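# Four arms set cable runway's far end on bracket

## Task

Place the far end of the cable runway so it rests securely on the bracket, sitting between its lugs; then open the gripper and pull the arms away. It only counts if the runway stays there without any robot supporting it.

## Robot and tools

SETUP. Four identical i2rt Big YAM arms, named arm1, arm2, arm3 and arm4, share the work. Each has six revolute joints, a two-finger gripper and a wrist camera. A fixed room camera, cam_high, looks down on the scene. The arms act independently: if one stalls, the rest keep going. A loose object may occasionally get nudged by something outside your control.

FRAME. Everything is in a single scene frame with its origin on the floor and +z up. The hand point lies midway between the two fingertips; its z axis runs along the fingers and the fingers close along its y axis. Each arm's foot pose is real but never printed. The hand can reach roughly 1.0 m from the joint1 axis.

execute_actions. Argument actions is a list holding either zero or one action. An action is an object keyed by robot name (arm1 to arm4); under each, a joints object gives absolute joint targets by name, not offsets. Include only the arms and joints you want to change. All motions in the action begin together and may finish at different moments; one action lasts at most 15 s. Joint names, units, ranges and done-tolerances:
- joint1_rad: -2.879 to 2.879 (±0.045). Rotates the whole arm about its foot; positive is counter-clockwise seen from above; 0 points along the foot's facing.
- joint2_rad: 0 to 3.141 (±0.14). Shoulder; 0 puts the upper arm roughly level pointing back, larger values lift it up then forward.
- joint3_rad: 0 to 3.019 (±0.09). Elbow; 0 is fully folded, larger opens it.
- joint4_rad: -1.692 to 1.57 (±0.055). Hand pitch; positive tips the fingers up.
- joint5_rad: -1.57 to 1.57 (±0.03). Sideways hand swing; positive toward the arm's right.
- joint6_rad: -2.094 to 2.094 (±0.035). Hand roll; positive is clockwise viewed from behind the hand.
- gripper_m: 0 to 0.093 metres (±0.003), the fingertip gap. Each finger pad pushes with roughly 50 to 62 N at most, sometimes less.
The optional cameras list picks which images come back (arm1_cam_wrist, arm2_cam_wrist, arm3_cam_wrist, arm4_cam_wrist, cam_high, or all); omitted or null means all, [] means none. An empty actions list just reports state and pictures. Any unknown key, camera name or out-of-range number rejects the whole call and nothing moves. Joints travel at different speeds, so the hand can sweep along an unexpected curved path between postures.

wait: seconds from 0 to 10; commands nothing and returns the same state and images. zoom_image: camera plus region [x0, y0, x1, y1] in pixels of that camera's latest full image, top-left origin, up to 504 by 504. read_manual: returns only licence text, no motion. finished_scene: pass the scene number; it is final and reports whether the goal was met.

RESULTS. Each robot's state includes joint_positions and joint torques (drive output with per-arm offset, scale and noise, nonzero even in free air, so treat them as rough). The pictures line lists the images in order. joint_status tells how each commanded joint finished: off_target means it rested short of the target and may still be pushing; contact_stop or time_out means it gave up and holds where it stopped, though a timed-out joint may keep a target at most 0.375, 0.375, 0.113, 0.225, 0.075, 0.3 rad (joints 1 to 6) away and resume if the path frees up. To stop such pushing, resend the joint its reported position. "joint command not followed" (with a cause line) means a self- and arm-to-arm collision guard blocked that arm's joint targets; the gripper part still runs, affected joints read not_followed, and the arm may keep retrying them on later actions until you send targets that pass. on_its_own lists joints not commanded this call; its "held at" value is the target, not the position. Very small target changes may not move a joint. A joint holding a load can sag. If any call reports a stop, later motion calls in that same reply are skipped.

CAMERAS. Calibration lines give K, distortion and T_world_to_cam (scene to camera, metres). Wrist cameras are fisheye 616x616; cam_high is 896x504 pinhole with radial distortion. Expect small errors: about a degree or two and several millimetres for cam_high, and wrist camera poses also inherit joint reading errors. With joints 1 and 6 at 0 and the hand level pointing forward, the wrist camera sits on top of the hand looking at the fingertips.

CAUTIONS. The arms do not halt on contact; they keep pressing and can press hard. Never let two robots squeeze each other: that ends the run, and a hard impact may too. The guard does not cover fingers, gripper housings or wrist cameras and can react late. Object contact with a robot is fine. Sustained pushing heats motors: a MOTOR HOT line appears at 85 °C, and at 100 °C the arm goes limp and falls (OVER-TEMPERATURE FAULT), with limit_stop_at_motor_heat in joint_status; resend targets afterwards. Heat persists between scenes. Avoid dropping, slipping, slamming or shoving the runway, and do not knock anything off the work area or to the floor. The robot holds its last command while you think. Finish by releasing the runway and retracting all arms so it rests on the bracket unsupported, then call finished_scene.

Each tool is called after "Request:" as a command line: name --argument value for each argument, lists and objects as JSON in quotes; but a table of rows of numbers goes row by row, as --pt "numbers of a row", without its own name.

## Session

Request:
execute_actions --actions '[]'

Scene clock: 0.00 s.
Joint torques (N m, as the arm reports them, + toward a larger angle): no reading
arm1.joint_positions: joint1_rad=+0.084 joint2_rad=+0.516 joint3_rad=+1.393 joint4_rad=-1.536 joint5_rad=+0.219 joint6_rad=+0.349 gripper_m=+0.095
arm1.joint_status: not commanded
arm1.hand: x=-0.9522 y=-0.3243 z=+1.3701 quat_wxyz=(-0.338, +0.453, -0.769, -0.298) (m; scene frame)
arm2.joint_positions: joint1_rad=+0.336 joint2_rad=+0.497 joint3_rad=+1.443 joint4_rad=-1.248 joint5_rad=+0.034 joint6_rad=+0.468 gripper_m=+0.094
arm2.joint_status: not commanded
arm2.hand: x=-0.2604 y=+0.3481 z=+1.4283 quat_wxyz=(-0.541, -0.627, -0.503, +0.249) (m; scene frame)
arm3.joint_positions: joint1_rad=-0.094 joint2_rad=+0.624 joint3_rad=+1.403 joint4_rad=-1.536 joint5_rad=-0.067 joint6_rad=+0.291 gripper_m=+0.095
arm3.joint_status: not commanded
arm3.hand: x=+0.5960 y=-0.3357 z=+1.3497 quat_wxyz=(-0.204, +0.579, -0.713, -0.339) (m; scene frame)
arm4.joint_positions: joint1_rad=+0.475 joint2_rad=+0.571 joint3_rad=+1.422 joint4_rad=-1.465 joint5_rad=+0.287 joint6_rad=-0.443 gripper_m=+0.094
arm4.joint_status: not commanded
arm4.hand: x=+1.2763 y=+0.3158 z=+1.3375 quat_wxyz=(-0.259, -0.308, -0.825, +0.397) (m; scene frame)
pictures: arm1_cam_wrist, arm2_cam_wrist, arm3_cam_wrist, arm4_cam_wrist, cam_high
camera_calibration (this result's frames):
arm1_cam_wrist: T_world_to_cam=[[0.896615, -0.417593, -0.147298, 0.920977], [-0.442807, -0.846766, -0.294804, -0.284187], [-0.00161864, 0.32955, -0.944137, 1.51896], [0, 0, 0, 1]] pos_world=[-0.949144, -0.356621, 1.48599]
arm2_cam_wrist: T_world_to_cam=[[-0.898821, -0.0862929, -0.429738, 0.406283], [0.174447, 0.829008, -0.531332, 0.521021], [0.402107, -0.552539, -0.730076, 1.46661], [0, 0, 0, 1]] pos_world=[-0.315451, 0.41349, 1.52217]
arm3_cam_wrist: T_world_to_cam=[[0.964602, -0.0990103, -0.244418, -0.276271], [-0.141173, -0.976726, -0.161482, -0.0223643], [-0.222741, 0.190271, -0.956129, 1.60725], [0, 0, 0, 1]] pos_world=[0.621335, -0.355011, 1.4656]
arm4_cam_wrist: T_world_to_cam=[[-0.709387, -0.506179, 0.490461, 0.410126], [-0.663668, 0.714008, -0.223018, 0.927207], [-0.237306, -0.483709, -0.842444, 1.70415], [0, 0, 0, 1]] pos_world=[1.3107, 0.369876, 1.44128]
Images, in order (width x height): arm1_cam_wrist 616x616, arm2_cam_wrist 616x616, arm3_cam_wrist 616x616, arm4_cam_wrist 616x616, cam_high 896x504.

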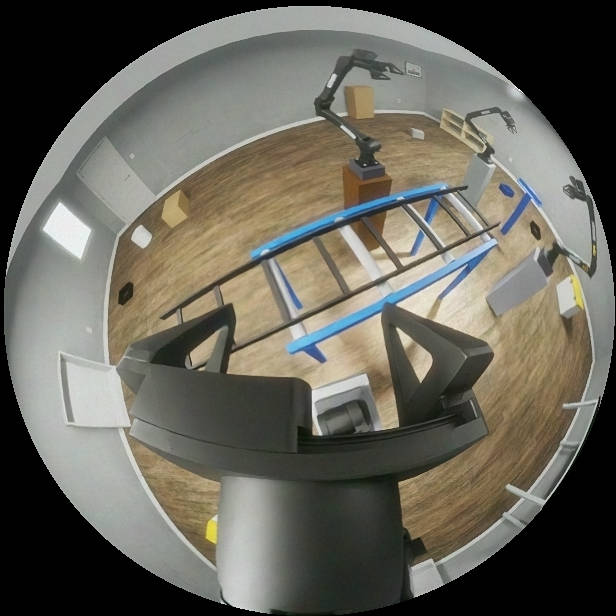

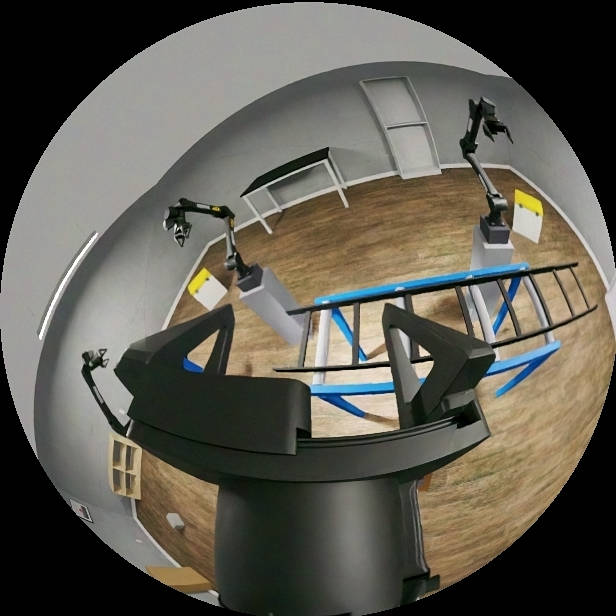

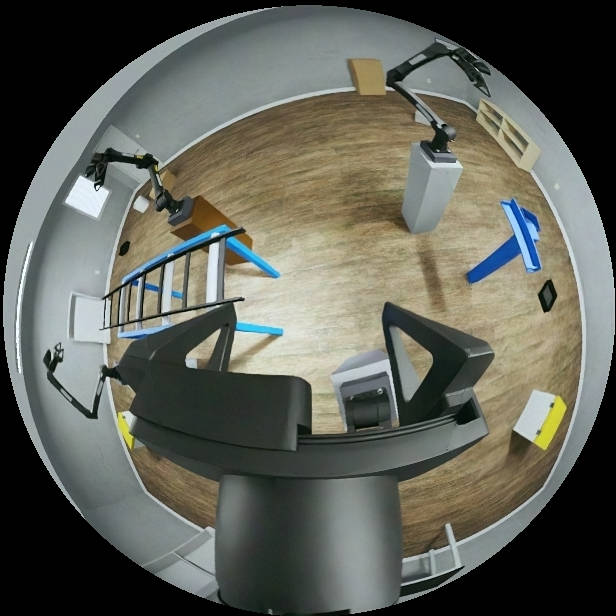

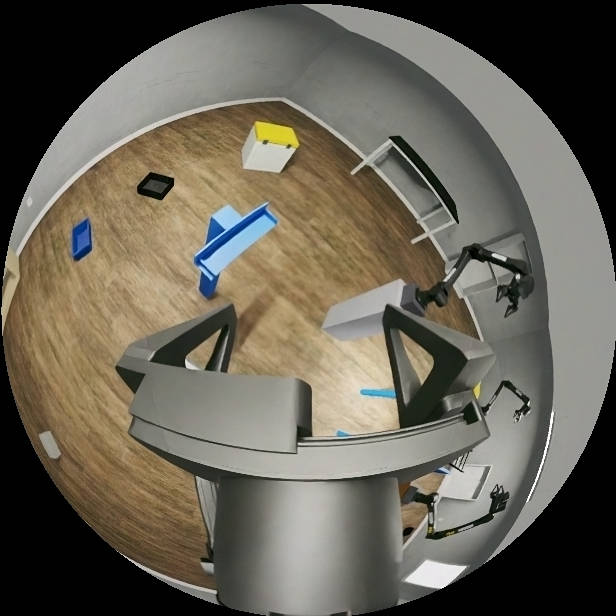

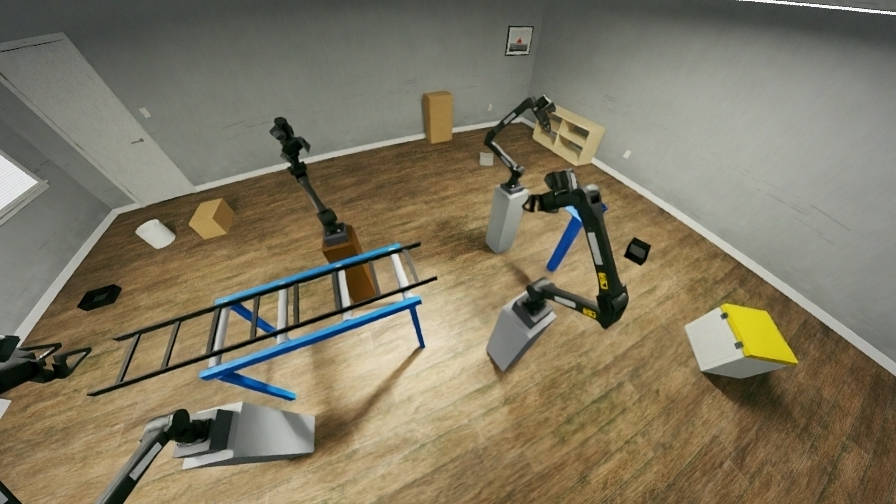

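Request:
execute_actions --actions '[{"arm3":{"joints":{"joint1_rad":0.695,"joint2_rad":2.07,"joint3_rad":1.65,"joint4_rad":-0.78,"joint5_rad":0,"joint6_rad":0.84,"gripper_m":0.07}},"arm2":{"joints":{"joint1_rad":0.33,"joint2_rad":1.80,"joint3_rad":1.29,"joint4_rad":-1.04,"joint5_rad":0,"joint6_rad":0.30}},"arm4":{"joints":{"joint1_rad":0.35,"joint2_rad":1.2,"joint3_rad":1.2,"joint4_rad":-1.1,"joint5_rad":0,"joint6_rad":0.4}}}]' --cameras '["arm2_cam_wrist","arm3_cam_wrist","arm4_cam_wrist"]'

Scene clock: 14.53 s.
Joint torques (N m, as the arm reports them, + toward a larger angle): arm1=[-2.14  4.51 10.5   1.38  0.15 -0.07] | arm2=[ -1.97 -16.9    8.86   0.64  -0.12  -0.15] | arm3=[ -1.01 -21.62  12.08   1.42   0.09   0.12] | arm4=[-1.73 -9.41 10.55  1.65  0.    0.02]
arm1.joint_positions: joint1_rad=+0.084 joint2_rad=+0.516 joint3_rad=+1.393 joint4_rad=-1.536 joint5_rad=+0.219 joint6_rad=+0.349 gripper_m=+0.095
arm1.joint_status: not commanded
arm1.hand: x=-0.9522 y=-0.3243 z=+1.3701 quat_wxyz=(-0.338, +0.453, -0.769, -0.298) (m; scene frame)
arm2.joint_positions: joint1_rad=+0.336 joint2_rad=+1.794 joint3_rad=+1.283 joint4_rad=-1.045 joint5_rad=+0.004 joint6_rad=+0.315 gripper_m=+0.094
arm2.joint_status: all done
arm2.hand: x=-0.1610 y=+0.0313 z=+0.8744 quat_wxyz=(-0.009, -0.719, -0.694, +0.004) (m; scene frame)
arm3.joint_positions: joint1_rad=+0.707 joint2_rad=+2.050 joint3_rad=+1.630 joint4_rad=-0.797 joint5_rad=+0.001 joint6_rad=+0.829 gripper_m=+0.070
arm3.joint_status: all done
arm3.hand: x=+0.0997 y=-0.0855 z=+0.8890 quat_wxyz=(+0.008, +0.705, -0.688, -0.174) (m; scene frame)
arm4.joint_positions: joint1_rad=+0.360 joint2_rad=+1.204 joint3_rad=+1.182 joint4_rad=-1.115 joint5_rad=+0.002 joint6_rad=+0.387 gripper_m=+0.094
arm4.joint_status: all done
arm4.hand: x=+1.4068 y=+0.1080 z=+1.0725 quat_wxyz=(-0.202, -0.669, -0.711, +0.077) (m; scene frame)
pictures: arm2_cam_wrist, arm3_cam_wrist, arm4_cam_wrist
camera_calibration (this result's frames):
arm2_cam_wrist: T_world_to_cam=[[-0.999219, 0.0393489, -0.00357747, -0.162534], [0.0306255, 0.828529, 0.559108, -0.504611], [0.0249643, 0.558562, -0.829087, 0.838303], [0, 0, 0, 1]] pos_world=[-0.16788, -0.0437633, 0.976576]
arm3_cam_wrist: T_world_to_cam=[[0.966887, 0.0575596, -0.24863, 0.131517], [0.145591, -0.924554, 0.352141, -0.403145], [-0.209602, -0.376679, -0.902319, 0.910931], [0, 0, 0, 1]] pos_world=[0.122466, -0.037171, 0.996614]
arm4_cam_wrist: T_world_to_cam=[[-0.980294, -0.100108, -0.1703, 1.57341], [-0.134763, 0.969231, 0.205986, -0.128655], [0.144439, 0.224877, -0.963622, 0.927789], [0, 0, 0, 1]] pos_world=[1.39106, 0.0735699, 1.18849]
Images, in order (width x height): arm2_cam_wrist 616x616, arm3_cam_wrist 616x616, arm4_cam_wrist 616x616.

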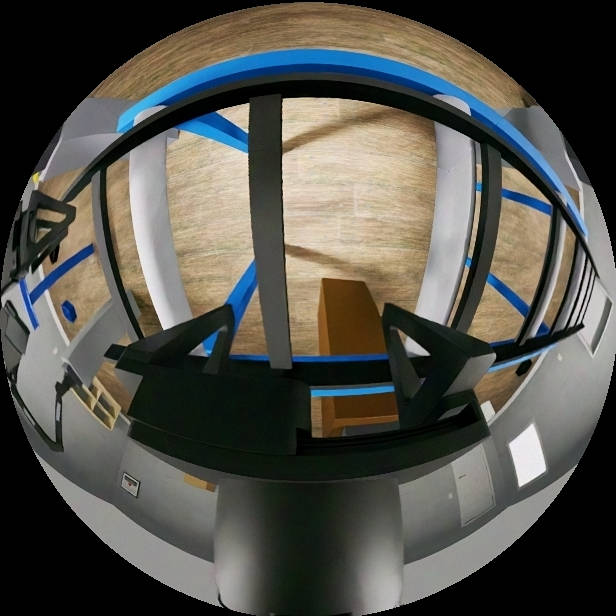

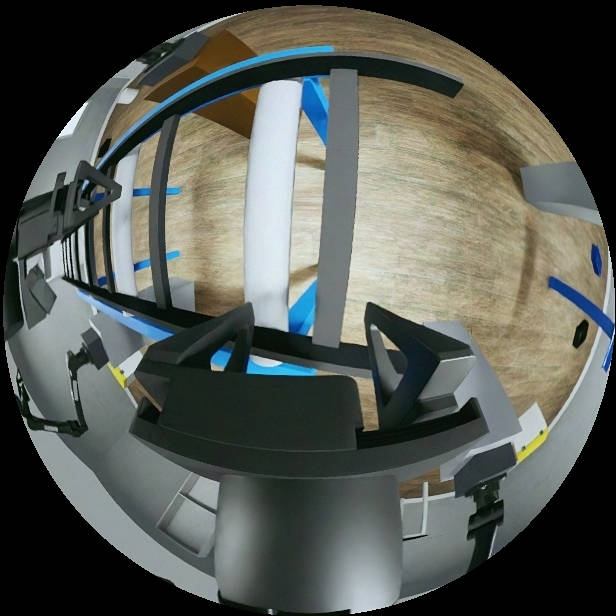

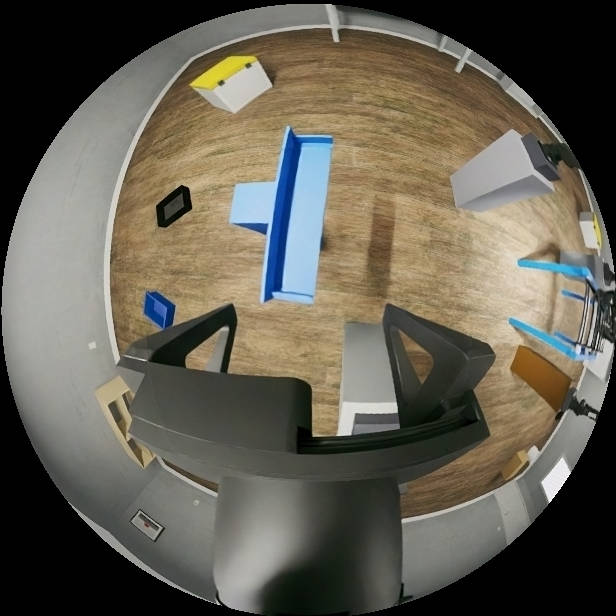

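Request:
execute_actions --actions '[{"arm3":{"joints":{"joint2_rad":2.2,"joint4_rad":-0.75,"gripper_m":0.065}},"arm4":{"joints":{"joint1_rad":-0.885,"joint2_rad":1.0,"joint3_rad":1.1,"joint4_rad":-1.4,"joint6_rad":-0.77,"gripper_m":0.093}}}]' --cameras '["arm3_cam_wrist"]'

Scene clock: 32.23 s.
Joint torques (N m, as the arm reports them, + toward a larger angle): arm1=[-2.13  4.42 10.49  1.34  0.16 -0.08] | arm2=[ -1.96 -17.34   8.89   0.7   -0.12  -0.15] | arm3=[ -1.23 -23.48  11.17   1.17   0.1    0.13] | arm4=[-1.74 -4.6   9.45  0.51 -0.02 -0.2 ]
arm1.joint_positions: joint1_rad=+0.084 joint2_rad=+0.516 joint3_rad=+1.393 joint4_rad=-1.536 joint5_rad=+0.219 joint6_rad=+0.349 gripper_m=+0.095
arm1.joint_status: not commanded
arm1.hand: x=-0.9522 y=-0.3243 z=+1.3701 quat_wxyz=(-0.338, +0.453, -0.769, -0.298) (m; scene frame)
arm2.joint_positions: joint1_rad=+0.336 joint2_rad=+1.794 joint3_rad=+1.283 joint4_rad=-1.045 joint5_rad=+0.004 joint6_rad=+0.315 gripper_m=+0.094
arm2.joint_status: not commanded
arm2.hand: x=-0.1610 y=+0.0313 z=+0.8744 quat_wxyz=(-0.009, -0.719, -0.694, +0.004) (m; scene frame)
arm3.joint_positions: joint1_rad=+0.707 joint2_rad=+2.189 joint3_rad=+1.630 joint4_rad=-0.763 joint5_rad=+0.001 joint6_rad=+0.829 gripper_m=+0.065
arm3.joint_status: all done
arm3.hand: x=+0.1073 y=-0.0919 z=+0.7994 quat_wxyz=(+0.005, +0.710, -0.693, -0.122) (m; scene frame)
arm4.joint_positions: joint1_rad=-0.877 joint2_rad=+0.998 joint3_rad=+1.092 joint4_rad=-1.389 joint5_rad=+0.001 joint6_rad=-0.757 gripper_m=+0.093
arm4.joint_status: all done
arm4.hand: x=+0.9910 y=+0.2741 z=+1.0792 quat_wxyz=(-0.003, -0.711, -0.690, +0.136) (m; scene frame)
pictures: arm3_cam_wrist
camera_calibration (this result's frames):
arm3_cam_wrist: T_world_to_cam=[[0.98361, 0.0423919, -0.175254, 0.0403828], [0.114443, -0.897872, 0.425123, -0.43119], [-0.139334, -0.438212, -0.888007, 0.80466], [0, 0, 0, 1]] pos_world=[0.121742, -0.0362539, 0.90493]
Images, in order (width x height): arm3_cam_wrist 616x616.

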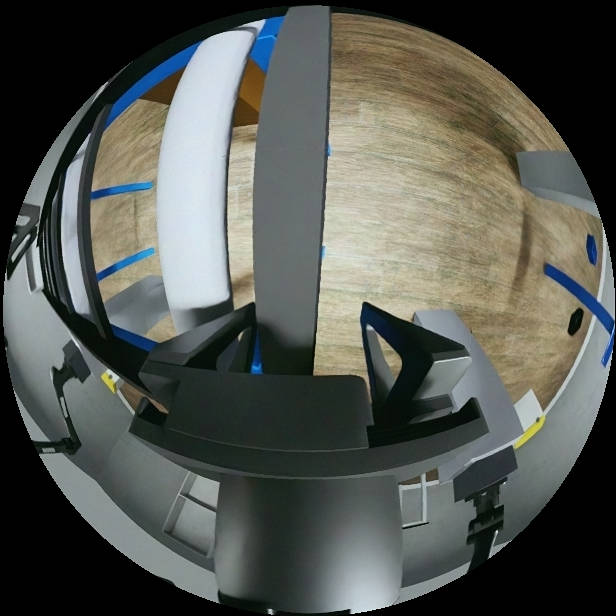

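Request:
execute_actions --actions '[{"arm3":{"joints":{"joint1_rad":0.2,"joint2_rad":2.19,"joint6_rad":0.4,"joint4_rad":-1.02,"gripper_m":0.055}}}]' --cameras '["arm3_cam_wrist"]'

Request:
execute_actions --actions '[{"arm3":{"joints":{"joint1_rad":-0.37,"joint6_rad":-0.2,"joint4_rad":-1.08,"gripper_m":0.045}}}]' --cameras '["arm2_cam_wrist","arm3_cam_wrist"]'

Scene clock: 42.90 s.
Joint torques (N m, as the arm reports them, + toward a larger angle): arm1=[-2.29  4.7  10.48  1.32  0.16 -0.05] | arm2=[ -1.93 -17.31   8.89   0.7   -0.12  -0.15] | arm3=[ -2.29 -23.81  10.53   0.03   0.41   0.16] | arm4=[-1.62 -4.66  9.46  0.46 -0.04 -0.17]
arm1.joint_positions: joint1_rad=+0.084 joint2_rad=+0.516 joint3_rad=+1.393 joint4_rad=-1.536 joint5_rad=+0.219 joint6_rad=+0.349 gripper_m=+0.095
arm1.joint_status: not commanded
arm1.hand: x=-0.9522 y=-0.3243 z=+1.3701 quat_wxyz=(-0.338, +0.453, -0.769, -0.298) (m; scene frame)
arm2.joint_positions: joint1_rad=+0.336 joint2_rad=+1.794 joint3_rad=+1.283 joint4_rad=-1.045 joint5_rad=+0.004 joint6_rad=+0.315 gripper_m=+0.094
arm2.joint_status: not commanded
arm2.hand: x=-0.1610 y=+0.0313 z=+0.8744 quat_wxyz=(-0.009, -0.719, -0.694, +0.004) (m; scene frame)
arm3.joint_positions: joint1_rad=+0.226 joint2_rad=+2.188 joint3_rad=+1.633 joint4_rad=-1.012 joint5_rad=-0.007 joint6_rad=+0.387 gripper_m=+0.055
arm3.joint_status: all done
arm3.hand: x=+0.3935 y=+0.0389 z=+0.7946 quat_wxyz=(+0.001, +0.702, -0.712, -0.001) (m; scene frame)
arm4.joint_positions: joint1_rad=-0.877 joint2_rad=+0.998 joint3_rad=+1.092 joint4_rad=-1.389 joint5_rad=+0.001 joint6_rad=-0.758 gripper_m=+0.093
arm4.joint_status: not commanded
arm4.hand: x=+0.9910 y=+0.2741 z=+1.0792 quat_wxyz=(-0.003, -0.711, -0.690, +0.136) (m; scene frame)
pictures: arm3_cam_wrist
camera_calibration (this result's frames):
arm3_cam_wrist: T_world_to_cam=[[0.999933, -0.0113463, -0.00208069, -0.389409], [-0.0080516, -0.815657, 0.57848, -0.421296], [-0.00826074, -0.578424, -0.815694, 0.793995], [0, 0, 0, 1]] pos_world=[0.39255, 0.111215, 0.890558]
Images, in order (width x height): arm3_cam_wrist 616x616.

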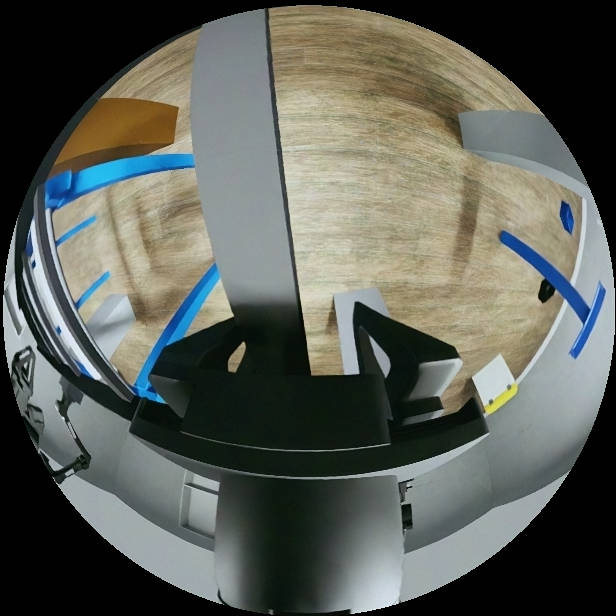

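Scene clock: 45.93 s.
Joint torques (N m, as the arm reports them, + toward a larger angle): arm1=[-2.1   4.63 10.48  1.36  0.16 -0.06] | arm2=[ -1.96 -17.36   8.89   0.69  -0.12  -0.15] | arm3=[ -1.1  -24.41   9.48   0.13   0.19   0.14] | arm4=[-1.66 -4.68  9.5   0.53 -0.04 -0.18]
arm1.joint_positions: joint1_rad=+0.084 joint2_rad=+0.516 joint3_rad=+1.393 joint4_rad=-1.536 joint5_rad=+0.219 joint6_rad=+0.349 gripper_m=+0.095
arm1.joint_status: not commanded
arm1.hand: x=-0.9522 y=-0.3243 z=+1.3701 quat_wxyz=(-0.338, +0.453, -0.769, -0.298) (m; scene frame)
arm2.joint_positions: joint1_rad=+0.336 joint2_rad=+1.794 joint3_rad=+1.283 joint4_rad=-1.045 joint5_rad=+0.004 joint6_rad=+0.315 gripper_m=+0.094
arm2.joint_status: not commanded
arm2.hand: x=-0.1610 y=+0.0313 z=+0.8744 quat_wxyz=(-0.009, -0.719, -0.694, +0.004) (m; scene frame)
arm3.joint_positions: joint1_rad=-0.360 joint2_rad=+2.194 joint3_rad=+1.643 joint4_rad=-1.078 joint5_rad=-0.003 joint6_rad=-0.211 gripper_m=+0.045
arm3.joint_status: all done
arm3.hand: x=+0.7494 y=+0.0553 z=+0.7963 quat_wxyz=(+0.024, +0.706, -0.708, +0.016) (m; scene frame)
arm4.joint_positions: joint1_rad=-0.877 joint2_rad=+0.998 joint3_rad=+1.092 joint4_rad=-1.389 joint5_rad=+0.001 joint6_rad=-0.758 gripper_m=+0.093
arm4.joint_status: not commanded
arm4.hand: x=+0.9910 y=+0.2741 z=+1.0792 quat_wxyz=(-0.003, -0.711, -0.690, +0.136) (m; scene frame)
pictures: arm2_cam_wrist, arm3_cam_wrist
camera_calibration (this result's frames):
arm2_cam_wrist: T_world_to_cam=[[-0.999219, 0.0393489, -0.00357747, -0.162534], [0.0306255, 0.828529, 0.559108, -0.504611], [0.0249643, 0.558562, -0.829087, 0.838303], [0, 0, 0, 1]] pos_world=[-0.16788, -0.0437633, 0.976576]
arm3_cam_wrist: T_world_to_cam=[[0.999953, 0.000376023, -0.00967036, -0.739758], [0.0063223, -0.78192, 0.623346, -0.454387], [-0.00732706, -0.623378, -0.781886, 0.78273], [0, 0, 0, 1]] pos_world=[0.748331, 0.132921, 0.888092]
Images, in order (width x height): arm2_cam_wrist 616x616, arm3_cam_wrist 616x616.

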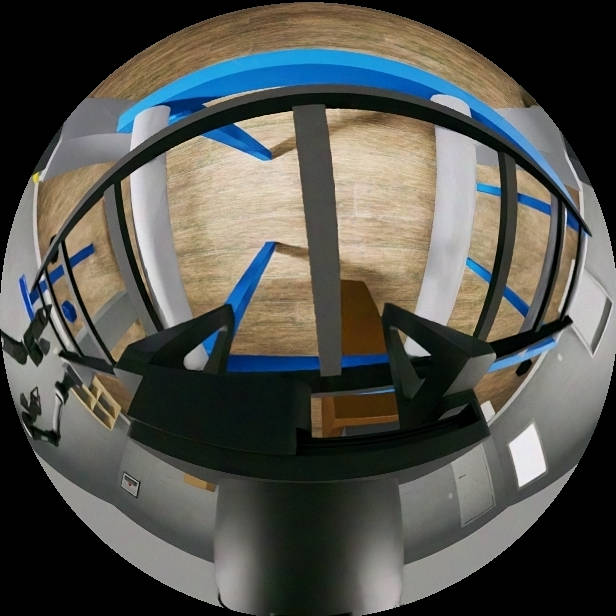

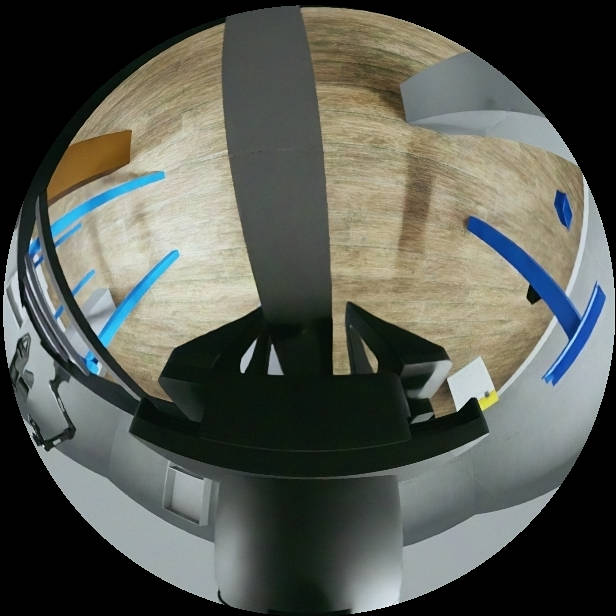

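Request:
execute_actions --actions '[{"arm3":{"joints":{"joint6_rad":-0.3,"gripper_m":0.0}},"arm2":{"joints":{"joint1_rad":0.305,"joint2_rad":1.94,"joint3_rad":1.21,"joint4_rad":-0.83,"joint6_rad":0.27}}}]' --cameras '["cam_high"]'

Request:
execute_actions --actions '[{"arm3":{"joints":{"joint1_rad":-0.40,"joint2_rad":2.02,"joint3_rad":1.31,"joint4_rad":-0.92,"joint6_rad":-0.25}}}]' --cameras '["arm2_cam_wrist","arm3_cam_wrist","cam_high"]'

Scene clock: 60.10 s.
Joint torques (N m, as the arm reports them, + toward a larger angle): arm1=[-2.17  4.51 10.52  1.37  0.15 -0.07] | arm2=[ -1.6  -19.18   7.67   0.89  -0.1   -0.15] | arm3=[ -1.23 -24.38   9.46   0.11   0.16  -0.04] | arm4=[-1.8  -4.56  9.53  0.55 -0.04 -0.17]
arm1.joint_positions: joint1_rad=+0.084 joint2_rad=+0.516 joint3_rad=+1.393 joint4_rad=-1.536 joint5_rad=+0.219 joint6_rad=+0.349 gripper_m=+0.095
arm1.joint_status: not commanded
arm1.hand: x=-0.9522 y=-0.3243 z=+1.3701 quat_wxyz=(-0.338, +0.453, -0.769, -0.298) (m; scene frame)
arm2.joint_positions: joint1_rad=+0.307 joint2_rad=+1.947 joint3_rad=+1.202 joint4_rad=-0.842 joint5_rad=+0.003 joint6_rad=+0.285 gripper_m=+0.094
arm2.joint_status: all done
arm2.hand: x=-0.1764 y=+0.0342 z=+0.7757 quat_wxyz=(+0.004, -0.719, -0.695, -0.003) (m; scene frame)
arm3.joint_positions: joint1_rad=-0.359 joint2_rad=+2.194 joint3_rad=+1.643 joint4_rad=-1.077 joint5_rad=-0.003 joint6_rad=-0.289 gripper_m=+0.024
arm3.joint_status: gripper_m off_target (ended at +0.024, target +0.000); the others done
arm3.hand: x=+0.7491 y=+0.0555 z=+0.7963 quat_wxyz=(+0.024, +0.733, -0.680, +0.015) (m; scene frame)
arm4.joint_positions: joint1_rad=-0.877 joint2_rad=+0.998 joint3_rad=+1.092 joint4_rad=-1.389 joint5_rad=+0.001 joint6_rad=-0.758 gripper_m=+0.093
arm4.joint_status: not commanded
arm4.hand: x=+0.9910 y=+0.2741 z=+1.0792 quat_wxyz=(-0.003, -0.711, -0.690, +0.136) (m; scene frame)
pictures: cam_high
Images, in order (width x height): cam_high 896x504.

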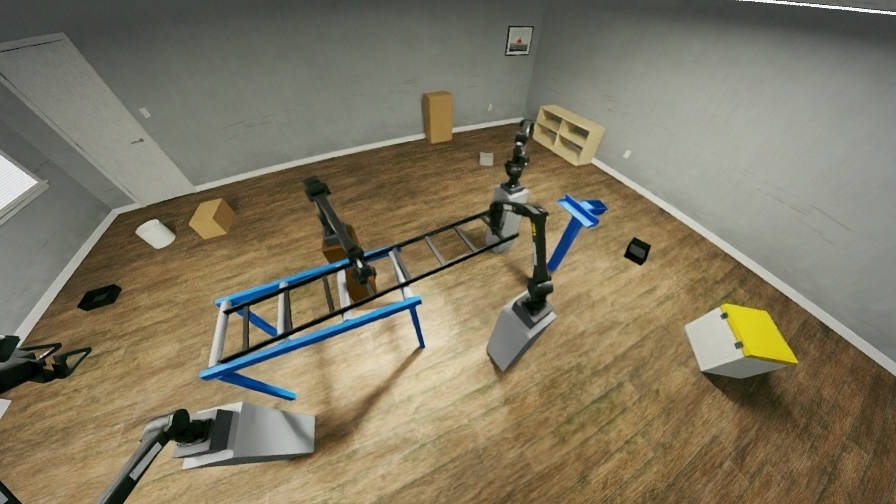

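Scene clock: 61.10 s.
Joint torques (N m, as the arm reports them, + toward a larger angle): arm1=[-2.16  4.51 10.53  1.33  0.16 -0.08] | arm2=[ -1.64 -19.09   7.67   0.88  -0.11  -0.15] | arm3=[ -1.37 -21.42   5.87  -0.26   0.     0.  ] | arm4=[-1.69 -4.65  9.47  0.4  -0.03 -0.17]
arm1.joint_positions: joint1_rad=+0.084 joint2_rad=+0.516 joint3_rad=+1.393 joint4_rad=-1.536 joint5_rad=+0.219 joint6_rad=+0.349 gripper_m=+0.095
arm1.joint_status: not commanded
arm1.hand: x=-0.9522 y=-0.3243 z=+1.3701 quat_wxyz=(-0.338, +0.453, -0.769, -0.298) (m; scene frame)
arm2.joint_positions: joint1_rad=+0.307 joint2_rad=+1.947 joint3_rad=+1.202 joint4_rad=-0.842 joint5_rad=+0.003 joint6_rad=+0.285 gripper_m=+0.094
arm2.joint_status: not commanded
arm2.hand: x=-0.1764 y=+0.0342 z=+0.7757 quat_wxyz=(+0.004, -0.719, -0.695, -0.003) (m; scene frame)
arm3.joint_positions: joint1_rad=-0.387 joint2_rad=+2.029 joint3_rad=+1.333 joint4_rad=-0.906 joint5_rad=+0.001 joint6_rad=-0.244 gripper_m=+0.024
arm3.joint_status: all done
arm3.hand: x=+0.7483 y=-0.0200 z=+0.7927 quat_wxyz=(+0.012, +0.708, -0.706, +0.011) (m; scene frame)
arm4.joint_positions: joint1_rad=-0.877 joint2_rad=+0.998 joint3_rad=+1.092 joint4_rad=-1.389 joint5_rad=+0.001 joint6_rad=-0.758 gripper_m=+0.093
arm4.joint_status: not commanded
arm4.hand: x=+0.9910 y=+0.2741 z=+1.0792 quat_wxyz=(-0.003, -0.711, -0.690, +0.136) (m; scene frame)
pictures: arm2_cam_wrist, arm3_cam_wrist, cam_high
camera_calibration (this result's frames):
arm2_cam_wrist: T_world_to_cam=[[-0.999265, 0.0380378, 0.00474581, -0.184766], [0.0336923, 0.812493, 0.581997, -0.467975], [0.018282, 0.581729, -0.813177, 0.740913], [0, 0, 0, 1]] pos_world=[-0.182408, -0.043757, 0.875731]
arm3_cam_wrist: T_world_to_cam=[[0.999976, 0.00689701, -0.000972754, -0.745377], [0.00608589, -0.797237, 0.603635, -0.495519], [0.00338776, -0.603626, -0.79726, 0.737568], [0, 0, 0, 1]] pos_world=[0.745876, 0.05531, 0.886422]
Images, in order (width x height): arm2_cam_wrist 616x616, arm3_cam_wrist 616x616, cam_high 896x504.

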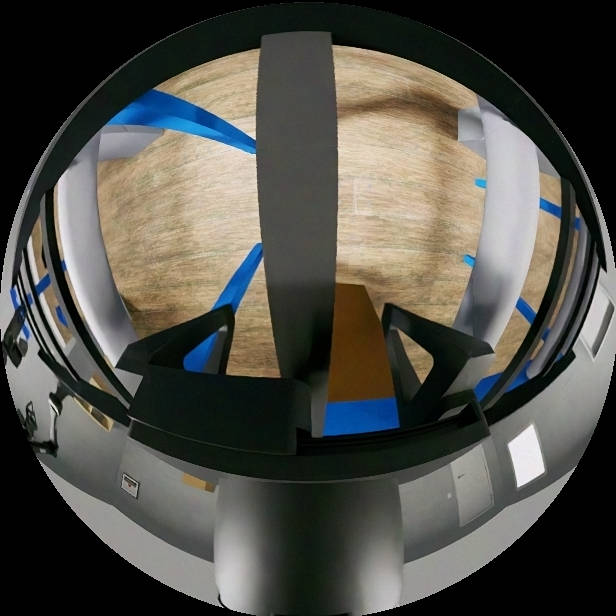

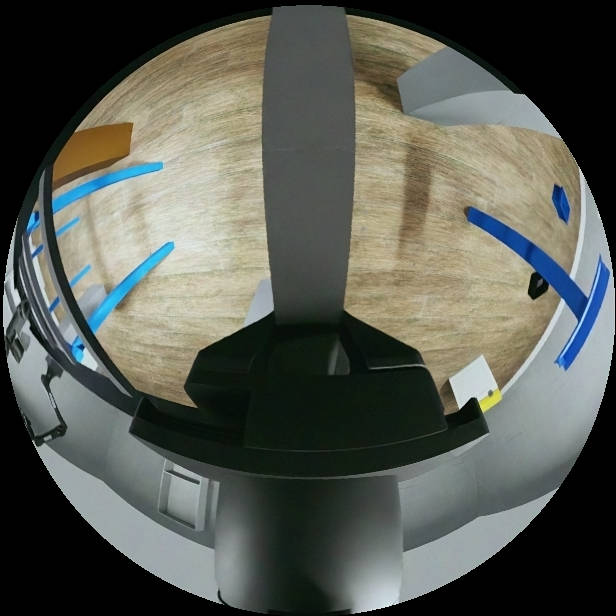

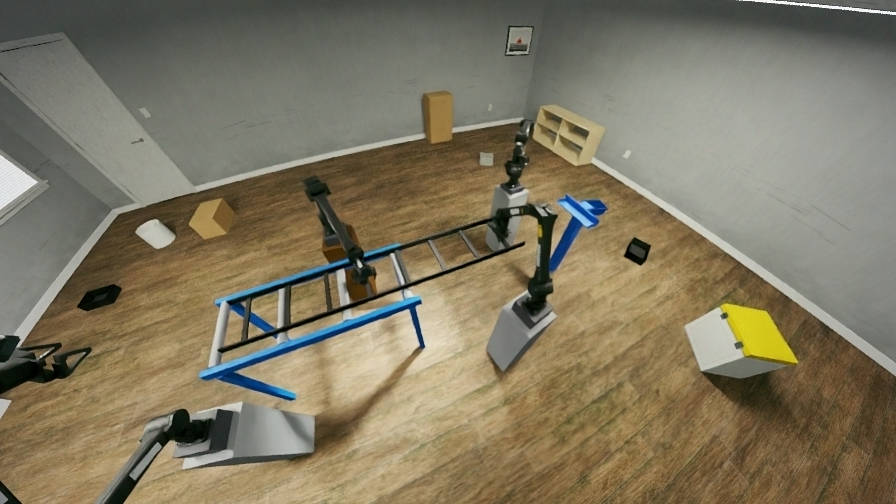

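Request:
execute_actions --actions '[{"arm2":{"joints":{"gripper_m":0.018}},"arm3":{"joints":{"gripper_m":0.08,"joint1_rad":-0.387,"joint2_rad":2.029,"joint3_rad":1.34}}}]' --cameras '[]'

Request:
execute_actions --actions '[{"arm3":{"joints":{"joint2_rad":0.6}},"arm4":{"joints":{"joint2_rad":1.3,"joint3_rad":1.3}}}]' --cameras '[]'

Request:
execute_actions --actions '[{"arm4":{"joints":{"joint1_rad":-0.885,"joint2_rad":2.14,"joint3_rad":1.95,"joint4_rad":-1.33,"joint6_rad":-0.77}},"arm3":{"joints":{"joint1_rad":-1.6,"joint3_rad":0.9,"joint4_rad":-0.3,"joint6_rad":0,"gripper_m":0.093}}}]' --cameras '["arm4_cam_wrist"]'

Scene clock: 74.73 s.
Joint torques (N m, as the arm reports them, + toward a larger angle): arm1=[-2.03  4.47 10.47  1.31  0.16 -0.07] | arm2=[ -1.71 -19.11   7.68   0.77   0.06  -0.07] | arm3=[ -0.41 -20.45   8.72  -0.18  -0.02   0.  ] | arm4=[-1.81 -4.64  9.52  0.5  -0.04 -0.17]
arm1.joint_positions: joint1_rad=+0.084 joint2_rad=+0.516 joint3_rad=+1.393 joint4_rad=-1.536 joint5_rad=+0.219 joint6_rad=+0.349 gripper_m=+0.095
arm1.joint_status: not commanded
arm1.hand: x=-0.9522 y=-0.3243 z=+1.3701 quat_wxyz=(-0.338, +0.453, -0.769, -0.298) (m; scene frame)
arm2.joint_positions: joint1_rad=+0.309 joint2_rad=+1.947 joint3_rad=+1.202 joint4_rad=-0.839 joint5_rad=-0.002 joint6_rad=+0.275 gripper_m=+0.023
arm2.joint_status: gripper_m off_target (ended at +0.023, target +0.018)
arm2.hand: x=-0.1746 y=+0.0339 z=+0.7757 quat_wxyz=(+0.002, -0.715, -0.699, -0.005) (m; scene frame)
arm3.joint_positions: joint1_rad=-0.387 joint2_rad=+2.029 joint3_rad=+1.333 joint4_rad=-0.907 joint5_rad=+0.001 joint6_rad=-0.243 gripper_m=+0.080
arm3.joint_status: all done
arm3.hand: x=+0.7482 y=-0.0202 z=+0.7927 quat_wxyz=(+0.012, +0.708, -0.706, +0.011) (m; scene frame)
arm4.joint_positions: joint1_rad=-0.877 joint2_rad=+0.998 joint3_rad=+1.092 joint4_rad=-1.389 joint5_rad=+0.001 joint6_rad=-0.758 gripper_m=+0.093
arm4.joint_status: not commanded
arm4.hand: x=+0.9910 y=+0.2741 z=+1.0792 quat_wxyz=(-0.003, -0.711, -0.690, +0.136) (m; scene frame)
pictures: none
No camera images: the call's "cameras" was empty. Leave "cameras" out to get every camera's image.

Scene clock: 76.50 s.
Joint torques (N m, as the arm reports them, + toward a larger angle): arm1=[-2.02  4.66 10.49  1.34  0.15 -0.07] | arm2=[ -1.77 -19.03   7.69   0.78   0.05  -0.07] | arm3=[-0.29  3.03 10.68  1.25  0.01  0.02] | arm4=[ -1.73 -10.78  11.35   0.44  -0.04  -0.18]
arm1.joint_positions: joint1_rad=+0.084 joint2_rad=+0.516 joint3_rad=+1.393 joint4_rad=-1.536 joint5_rad=+0.219 joint6_rad=+0.349 gripper_m=+0.095
arm1.joint_status: not commanded
arm1.hand: x=-0.9522 y=-0.3243 z=+1.3701 quat_wxyz=(-0.338, +0.453, -0.769, -0.298) (m; scene frame)
arm2.joint_positions: joint1_rad=+0.309 joint2_rad=+1.947 joint3_rad=+1.202 joint4_rad=-0.839 joint5_rad=-0.002 joint6_rad=+0.275 gripper_m=+0.023
arm2.joint_status: not commanded
arm2.hand: x=-0.1746 y=+0.0339 z=+0.7757 quat_wxyz=(+0.002, -0.715, -0.699, -0.005) (m; scene frame)
arm3.joint_positions: joint1_rad=-0.387 joint2_rad=+0.599 joint3_rad=+1.332 joint4_rad=-0.908 joint5_rad=+0.001 joint6_rad=-0.243 gripper_m=+0.080
arm3.joint_status: all done
arm3.hand: x=+0.6828 y=-0.2738 z=+1.4561 quat_wxyz=(-0.551, +0.543, -0.540, -0.331) (m; scene frame)
arm4.joint_positions: joint1_rad=-0.877 joint2_rad=+1.307 joint3_rad=+1.265 joint4_rad=-1.396 joint5_rad=+0.001 joint6_rad=-0.759 gripper_m=+0.093
arm4.joint_status: all done
arm4.hand: x=+0.9330 y=+0.2164 z=+1.0479 quat_wxyz=(-0.002, -0.716, -0.695, +0.064) (m; scene frame)
pictures: none
No camera images: the call's "cameras" was empty. Leave "cameras" out to get every camera's image.

Scene clock: 78.30 s.
Joint torques (N m, as the arm reports them, + toward a larger angle): arm1=[-2.11  4.63 10.49  1.33  0.16 -0.08] | arm2=[ -1.72 -19.06   7.7    0.78   0.05  -0.07] | arm3=[-1.05 -0.26 12.53  2.61  0.06  0.14] | arm4=[ -1.65 -24.77  11.24   0.52  -0.03  -0.18]
arm1.joint_positions: joint1_rad=+0.084 joint2_rad=+0.516 joint3_rad=+1.393 joint4_rad=-1.536 joint5_rad=+0.219 joint6_rad=+0.349 gripper_m=+0.095
arm1.joint_status: not commanded
arm1.hand: x=-0.9522 y=-0.3243 z=+1.3701 quat_wxyz=(-0.338, +0.453, -0.769, -0.298) (m; scene frame)
arm2.joint_positions: joint1_rad=+0.309 joint2_rad=+1.947 joint3_rad=+1.202 joint4_rad=-0.839 joint5_rad=-0.002 joint6_rad=+0.275 gripper_m=+0.023
arm2.joint_status: not commanded
arm2.hand: x=-0.1746 y=+0.0339 z=+0.7757 quat_wxyz=(+0.002, -0.715, -0.699, -0.005) (m; scene frame)
arm3.joint_positions: joint1_rad=-1.590 joint2_rad=+0.602 joint3_rad=+0.895 joint4_rad=-0.323 joint5_rad=+0.000 joint6_rad=-0.011 gripper_m=+0.093
arm3.joint_status: all done
arm3.hand: x=+0.9746 y=-0.4943 z=+1.3488 quat_wxyz=(-0.697, +0.050, -0.714, -0.040) (m; scene frame)
arm4.joint_positions: joint1_rad=-0.877 joint2_rad=+2.141 joint3_rad=+1.909 joint4_rad=-1.334 joint5_rad=+0.001 joint6_rad=-0.759 gripper_m=+0.093
arm4.joint_status: all done
arm4.hand: x=+0.7539 y=+0.0376 z=+0.8721 quat_wxyz=(-0.001, -0.717, -0.697, +0.001) (m; scene frame)
pictures: arm4_cam_wrist
camera_calibration (this result's frames):
arm4_cam_wrist: T_world_to_cam=[[-0.999593, 0.0256832, -0.0124356, 0.764284], [0.0138115, 0.816805, 0.576748, -0.536713], [0.0249702, 0.576341, -0.816827, 0.793659], [0, 0, 0, 1]] pos_world=[0.751567, -0.0386572, 0.967335]
Images, in order (width x height): arm4_cam_wrist 616x616.

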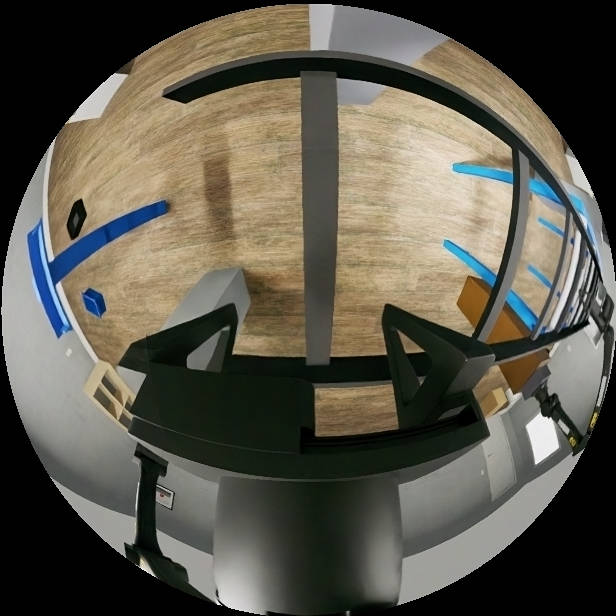

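Request:
execute_actions --actions '[{"arm4":{"joints":{"joint1_rad":-0.9,"joint2_rad":2.234,"joint3_rad":1.86,"joint4_rad":-1.175,"joint6_rad":-0.79}}}]' --cameras '[]'

Request:
execute_actions --actions '[{"arm4":{"joints":{"gripper_m":0.0}},"arm2":{"joints":{"gripper_m":0.093}}}]' --cameras '["arm4_cam_wrist"]'

Scene clock: 86.73 s.
Joint torques (N m, as the arm reports them, + toward a larger angle): arm1=[-2.09  4.41 10.5   1.38  0.16 -0.07] | arm2=[ -1.81 -19.09   7.68   0.79   0.05  -0.07] | arm3=[-1.03 -0.27 12.53  2.63  0.05  0.14] | arm4=[ -1.85 -25.23   8.58   0.83  -0.02  -0.21]
arm1.joint_positions: joint1_rad=+0.084 joint2_rad=+0.516 joint3_rad=+1.393 joint4_rad=-1.536 joint5_rad=+0.219 joint6_rad=+0.349 gripper_m=+0.095
arm1.joint_status: not commanded
arm1.hand: x=-0.9522 y=-0.3243 z=+1.3701 quat_wxyz=(-0.338, +0.453, -0.769, -0.298) (m; scene frame)
arm2.joint_positions: joint1_rad=+0.309 joint2_rad=+1.947 joint3_rad=+1.202 joint4_rad=-0.839 joint5_rad=-0.002 joint6_rad=+0.275 gripper_m=+0.023
arm2.joint_status: not commanded
arm2.hand: x=-0.1746 y=+0.0339 z=+0.7757 quat_wxyz=(+0.002, -0.715, -0.699, -0.005) (m; scene frame)
arm3.joint_positions: joint1_rad=-1.590 joint2_rad=+0.602 joint3_rad=+0.895 joint4_rad=-0.323 joint5_rad=+0.000 joint6_rad=-0.011 gripper_m=+0.093
arm3.joint_status: not commanded
arm3.hand: x=+0.9746 y=-0.4943 z=+1.3488 quat_wxyz=(-0.697, +0.050, -0.714, -0.040) (m; scene frame)
arm4.joint_positions: joint1_rad=-0.887 joint2_rad=+2.238 joint3_rad=+1.850 joint4_rad=-1.186 joint5_rad=+0.001 joint6_rad=-0.778 gripper_m=+0.093
arm4.joint_status: all done
arm4.hand: x=+0.7453 y=+0.0384 z=+0.7890 quat_wxyz=(-0.001, -0.714, -0.700, -0.003) (m; scene frame)
pictures: none
No camera images: the call's "cameras" was empty. Leave "cameras" out to get every camera's image.

Scene clock: 87.43 s.
Joint torques (N m, as the arm reports them, + toward a larger angle): arm1=[-2.02  4.48 10.49  1.42  0.15 -0.09] | arm2=[ -1.77 -18.79   7.65   0.76   0.05  -0.07] | arm3=[-0.99 -0.32 12.53  2.64  0.05  0.14] | arm4=[ -1.85 -25.06   8.68   0.8    0.02  -0.15]
arm1.joint_positions: joint1_rad=+0.084 joint2_rad=+0.516 joint3_rad=+1.393 joint4_rad=-1.536 joint5_rad=+0.219 joint6_rad=+0.349 gripper_m=+0.095
arm1.joint_status: not commanded
arm1.hand: x=-0.9522 y=-0.3243 z=+1.3701 quat_wxyz=(-0.338, +0.453, -0.769, -0.298) (m; scene frame)
arm2.joint_positions: joint1_rad=+0.309 joint2_rad=+1.947 joint3_rad=+1.202 joint4_rad=-0.839 joint5_rad=-0.002 joint6_rad=+0.275 gripper_m=+0.093
arm2.joint_status: all done
arm2.hand: x=-0.1746 y=+0.0339 z=+0.7757 quat_wxyz=(+0.002, -0.715, -0.699, -0.005) (m; scene frame)
arm3.joint_positions: joint1_rad=-1.590 joint2_rad=+0.602 joint3_rad=+0.895 joint4_rad=-0.323 joint5_rad=+0.000 joint6_rad=-0.011 gripper_m=+0.093
arm3.joint_status: not commanded
arm3.hand: x=+0.9746 y=-0.4943 z=+1.3488 quat_wxyz=(-0.697, +0.050, -0.714, -0.040) (m; scene frame)
arm4.joint_positions: joint1_rad=-0.887 joint2_rad=+2.238 joint3_rad=+1.849 joint4_rad=-1.186 joint5_rad=-0.001 joint6_rad=-0.782 gripper_m=+0.024
arm4.joint_status: gripper_m off_target (ended at +0.024, target +0.000)
arm4.hand: x=+0.7458 y=+0.0384 z=+0.7887 quat_wxyz=(-0.002, -0.713, -0.701, -0.004) (m; scene frame)
pictures: arm4_cam_wrist
camera_calibration (this result's frames):
arm4_cam_wrist: T_world_to_cam=[[-0.999714, 0.0127792, -0.0201933, 0.761825], [-0.00132825, 0.813984, 0.580885, -0.480997], [0.0238603, 0.580746, -0.813735, 0.723516], [0, 0, 0, 1]] pos_world=[0.743706, -0.0383908, 0.883538]
Images, in order (width x height): arm4_cam_wrist 616x616.

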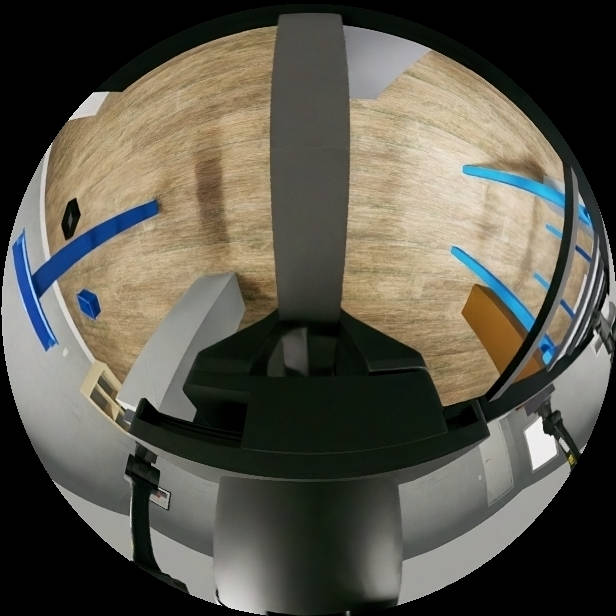

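Request:
execute_actions --actions '[{"arm2":{"joints":{"joint2_rad":1.75}}}]' --cameras '[]'

Request:
execute_actions --actions '[{"arm4":{"joints":{"joint1_rad":-0.75,"joint2_rad":2.08,"joint3_rad":1.6,"joint4_rad":-1.05,"joint6_rad":-0.64}},"arm2":{"joints":{"joint2_rad":0.9}}}]' --cameras '[]'

Request:
execute_actions --actions '[{"arm4":{"joints":{"joint1_rad":-0.5,"joint2_rad":1.88,"joint3_rad":1.42,"joint4_rad":-1.0,"joint6_rad":-0.39}}}]' --cameras '["arm4_cam_wrist","cam_high"]'

Scene clock: 101.97 s.
Joint torques (N m, as the arm reports them, + toward a larger angle): arm1=[-2.17  4.47 10.5   1.4   0.15 -0.07] | arm2=[ -1.78 -15.19   9.19   1.22   0.05  -0.08] | arm3=[-1.   -0.27 12.53  2.61  0.06  0.14] | arm4=[ -1.98 -25.18   8.64   0.8    0.03  -0.14]
arm1.joint_positions: joint1_rad=+0.084 joint2_rad=+0.516 joint3_rad=+1.393 joint4_rad=-1.536 joint5_rad=+0.219 joint6_rad=+0.349 gripper_m=+0.095
arm1.joint_status: not commanded
arm1.hand: x=-0.9522 y=-0.3243 z=+1.3701 quat_wxyz=(-0.338, +0.453, -0.769, -0.298) (m; scene frame)
arm2.joint_positions: joint1_rad=+0.309 joint2_rad=+1.726 joint3_rad=+1.202 joint4_rad=-0.839 joint5_rad=-0.002 joint6_rad=+0.275 gripper_m=+0.093
arm2.joint_status: all done
arm2.hand: x=-0.1685 y=+0.0080 z=+0.8853 quat_wxyz=(-0.094, -0.711, -0.695, +0.050) (m; scene frame)
arm3.joint_positions: joint1_rad=-1.590 joint2_rad=+0.602 joint3_rad=+0.895 joint4_rad=-0.323 joint5_rad=+0.000 joint6_rad=-0.011 gripper_m=+0.093
arm3.joint_status: not commanded
arm3.hand: x=+0.9746 y=-0.4943 z=+1.3488 quat_wxyz=(-0.697, +0.050, -0.714, -0.040) (m; scene frame)
arm4.joint_positions: joint1_rad=-0.887 joint2_rad=+2.238 joint3_rad=+1.849 joint4_rad=-1.186 joint5_rad=-0.001 joint6_rad=-0.782 gripper_m=+0.024
arm4.joint_status: not commanded
arm4.hand: x=+0.7458 y=+0.0384 z=+0.7887 quat_wxyz=(-0.002, -0.713, -0.701, -0.004) (m; scene frame)
pictures: none
No camera images: the call's "cameras" was empty. Leave "cameras" out to get every camera's image.

Scene clock: 103.60 s.
Joint torques (N m, as the arm reports them, + toward a larger angle): arm1=[-2.11  4.43 10.49  1.38  0.16 -0.06] | arm2=[-1.83 -4.66 10.95  2.32  0.04 -0.09] | arm3=[-1.03 -0.26 12.53  2.62  0.06  0.14] | arm4=[ -2.23 -22.6    9.61   0.29   0.11  -0.35]
arm1.joint_positions: joint1_rad=+0.084 joint2_rad=+0.516 joint3_rad=+1.393 joint4_rad=-1.536 joint5_rad=+0.219 joint6_rad=+0.349 gripper_m=+0.095
arm1.joint_status: not commanded
arm1.hand: x=-0.9522 y=-0.3243 z=+1.3701 quat_wxyz=(-0.338, +0.453, -0.769, -0.298) (m; scene frame)
arm2.joint_positions: joint1_rad=+0.309 joint2_rad=+0.893 joint3_rad=+1.200 joint4_rad=-0.837 joint5_rad=-0.002 joint6_rad=+0.275 gripper_m=+0.093
arm2.joint_status: all done
arm2.hand: x=-0.1998 y=+0.1213 z=+1.2812 quat_wxyz=(-0.434, -0.620, -0.605, +0.246) (m; scene frame)
arm3.joint_positions: joint1_rad=-1.590 joint2_rad=+0.602 joint3_rad=+0.895 joint4_rad=-0.323 joint5_rad=+0.000 joint6_rad=-0.011 gripper_m=+0.093
arm3.joint_status: not commanded
arm3.hand: x=+0.9746 y=-0.4943 z=+1.3488 quat_wxyz=(-0.697, +0.050, -0.714, -0.040) (m; scene frame)
arm4.joint_positions: joint1_rad=-0.736 joint2_rad=+2.085 joint3_rad=+1.570 joint4_rad=-1.048 joint5_rad=-0.002 joint6_rad=-0.614 gripper_m=+0.024
arm4.joint_status: all done
arm4.hand: x=+0.8573 y=+0.0201 z=+0.7864 quat_wxyz=(-0.003, -0.719, -0.695, +0.002) (m; scene frame)
pictures: none
No camera images: the call's "cameras" was empty. Leave "cameras" out to get every camera's image.

Scene clock: 105.37 s.
Joint torques (N m, as the arm reports them, + toward a larger angle): arm1=[-2.26  4.5  10.48  1.34  0.16 -0.06] | arm2=[-1.78 -4.56 10.95  2.28  0.04 -0.09] | arm3=[-1.01 -0.26 12.54  2.62  0.05  0.14] | arm4=[ -1.19 -26.75  10.75  -0.15  -0.06  -0.38]
arm1.joint_positions: joint1_rad=+0.084 joint2_rad=+0.516 joint3_rad=+1.393 joint4_rad=-1.536 joint5_rad=+0.219 joint6_rad=+0.349 gripper_m=+0.095
arm1.joint_status: not commanded
arm1.hand: x=-0.9522 y=-0.3243 z=+1.3701 quat_wxyz=(-0.338, +0.453, -0.769, -0.298) (m; scene frame)
arm2.joint_positions: joint1_rad=+0.309 joint2_rad=+0.893 joint3_rad=+1.200 joint4_rad=-0.837 joint5_rad=-0.002 joint6_rad=+0.275 gripper_m=+0.093
arm2.joint_status: not commanded
arm2.hand: x=-0.1998 y=+0.1213 z=+1.2812 quat_wxyz=(-0.434, -0.620, -0.605, +0.246) (m; scene frame)
arm3.joint_positions: joint1_rad=-1.590 joint2_rad=+0.602 joint3_rad=+0.895 joint4_rad=-0.323 joint5_rad=+0.000 joint6_rad=-0.011 gripper_m=+0.093
arm3.joint_status: not commanded
arm3.hand: x=+0.9746 y=-0.4943 z=+1.3488 quat_wxyz=(-0.697, +0.050, -0.714, -0.040) (m; scene frame)
arm4.joint_positions: joint1_rad=-0.499 joint2_rad=+1.962 joint3_rad=+1.369 joint4_rad=-0.984 joint5_rad=+0.002 joint6_rad=-0.362 gripper_m=+0.024
arm4.joint_status: all done
arm4.hand: x=+1.0023 y=+0.0014 z=+0.7896 quat_wxyz=(+0.001, -0.724, -0.690, -0.004) (m; scene frame)
pictures: arm4_cam_wrist, cam_high
camera_calibration (this result's frames):
arm4_cam_wrist: T_world_to_cam=[[-0.998857, 0.0448521, -0.0165175, 1.01497], [0.0267301, 0.810674, 0.584887, -0.482367], [0.0396238, 0.583777, -0.810946, 0.721615], [0, 0, 0, 1]] pos_world=[0.998106, -0.0757435, 0.884086]
Images, in order (width x height): arm4_cam_wrist 616x616, cam_high 896x504.

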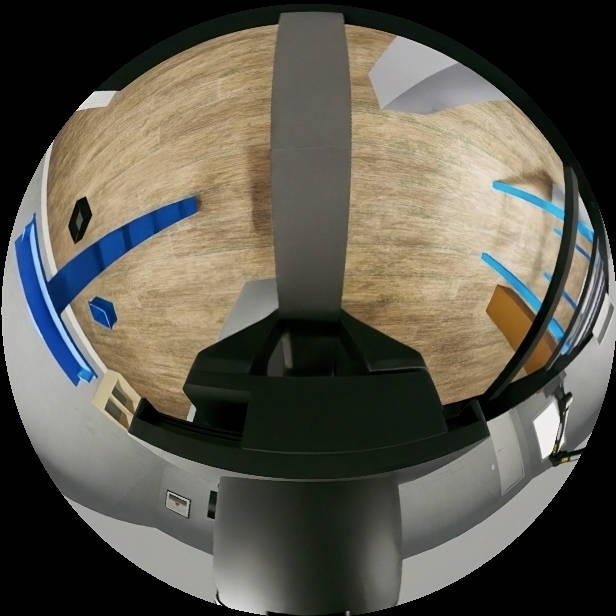

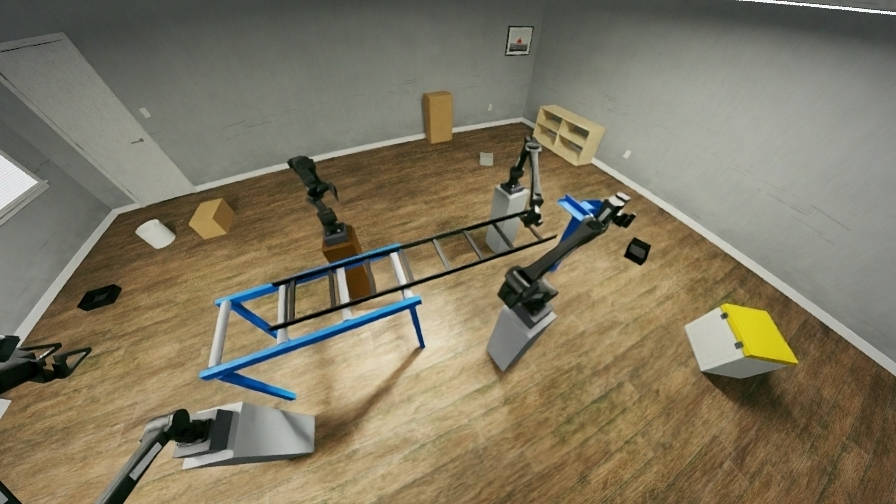

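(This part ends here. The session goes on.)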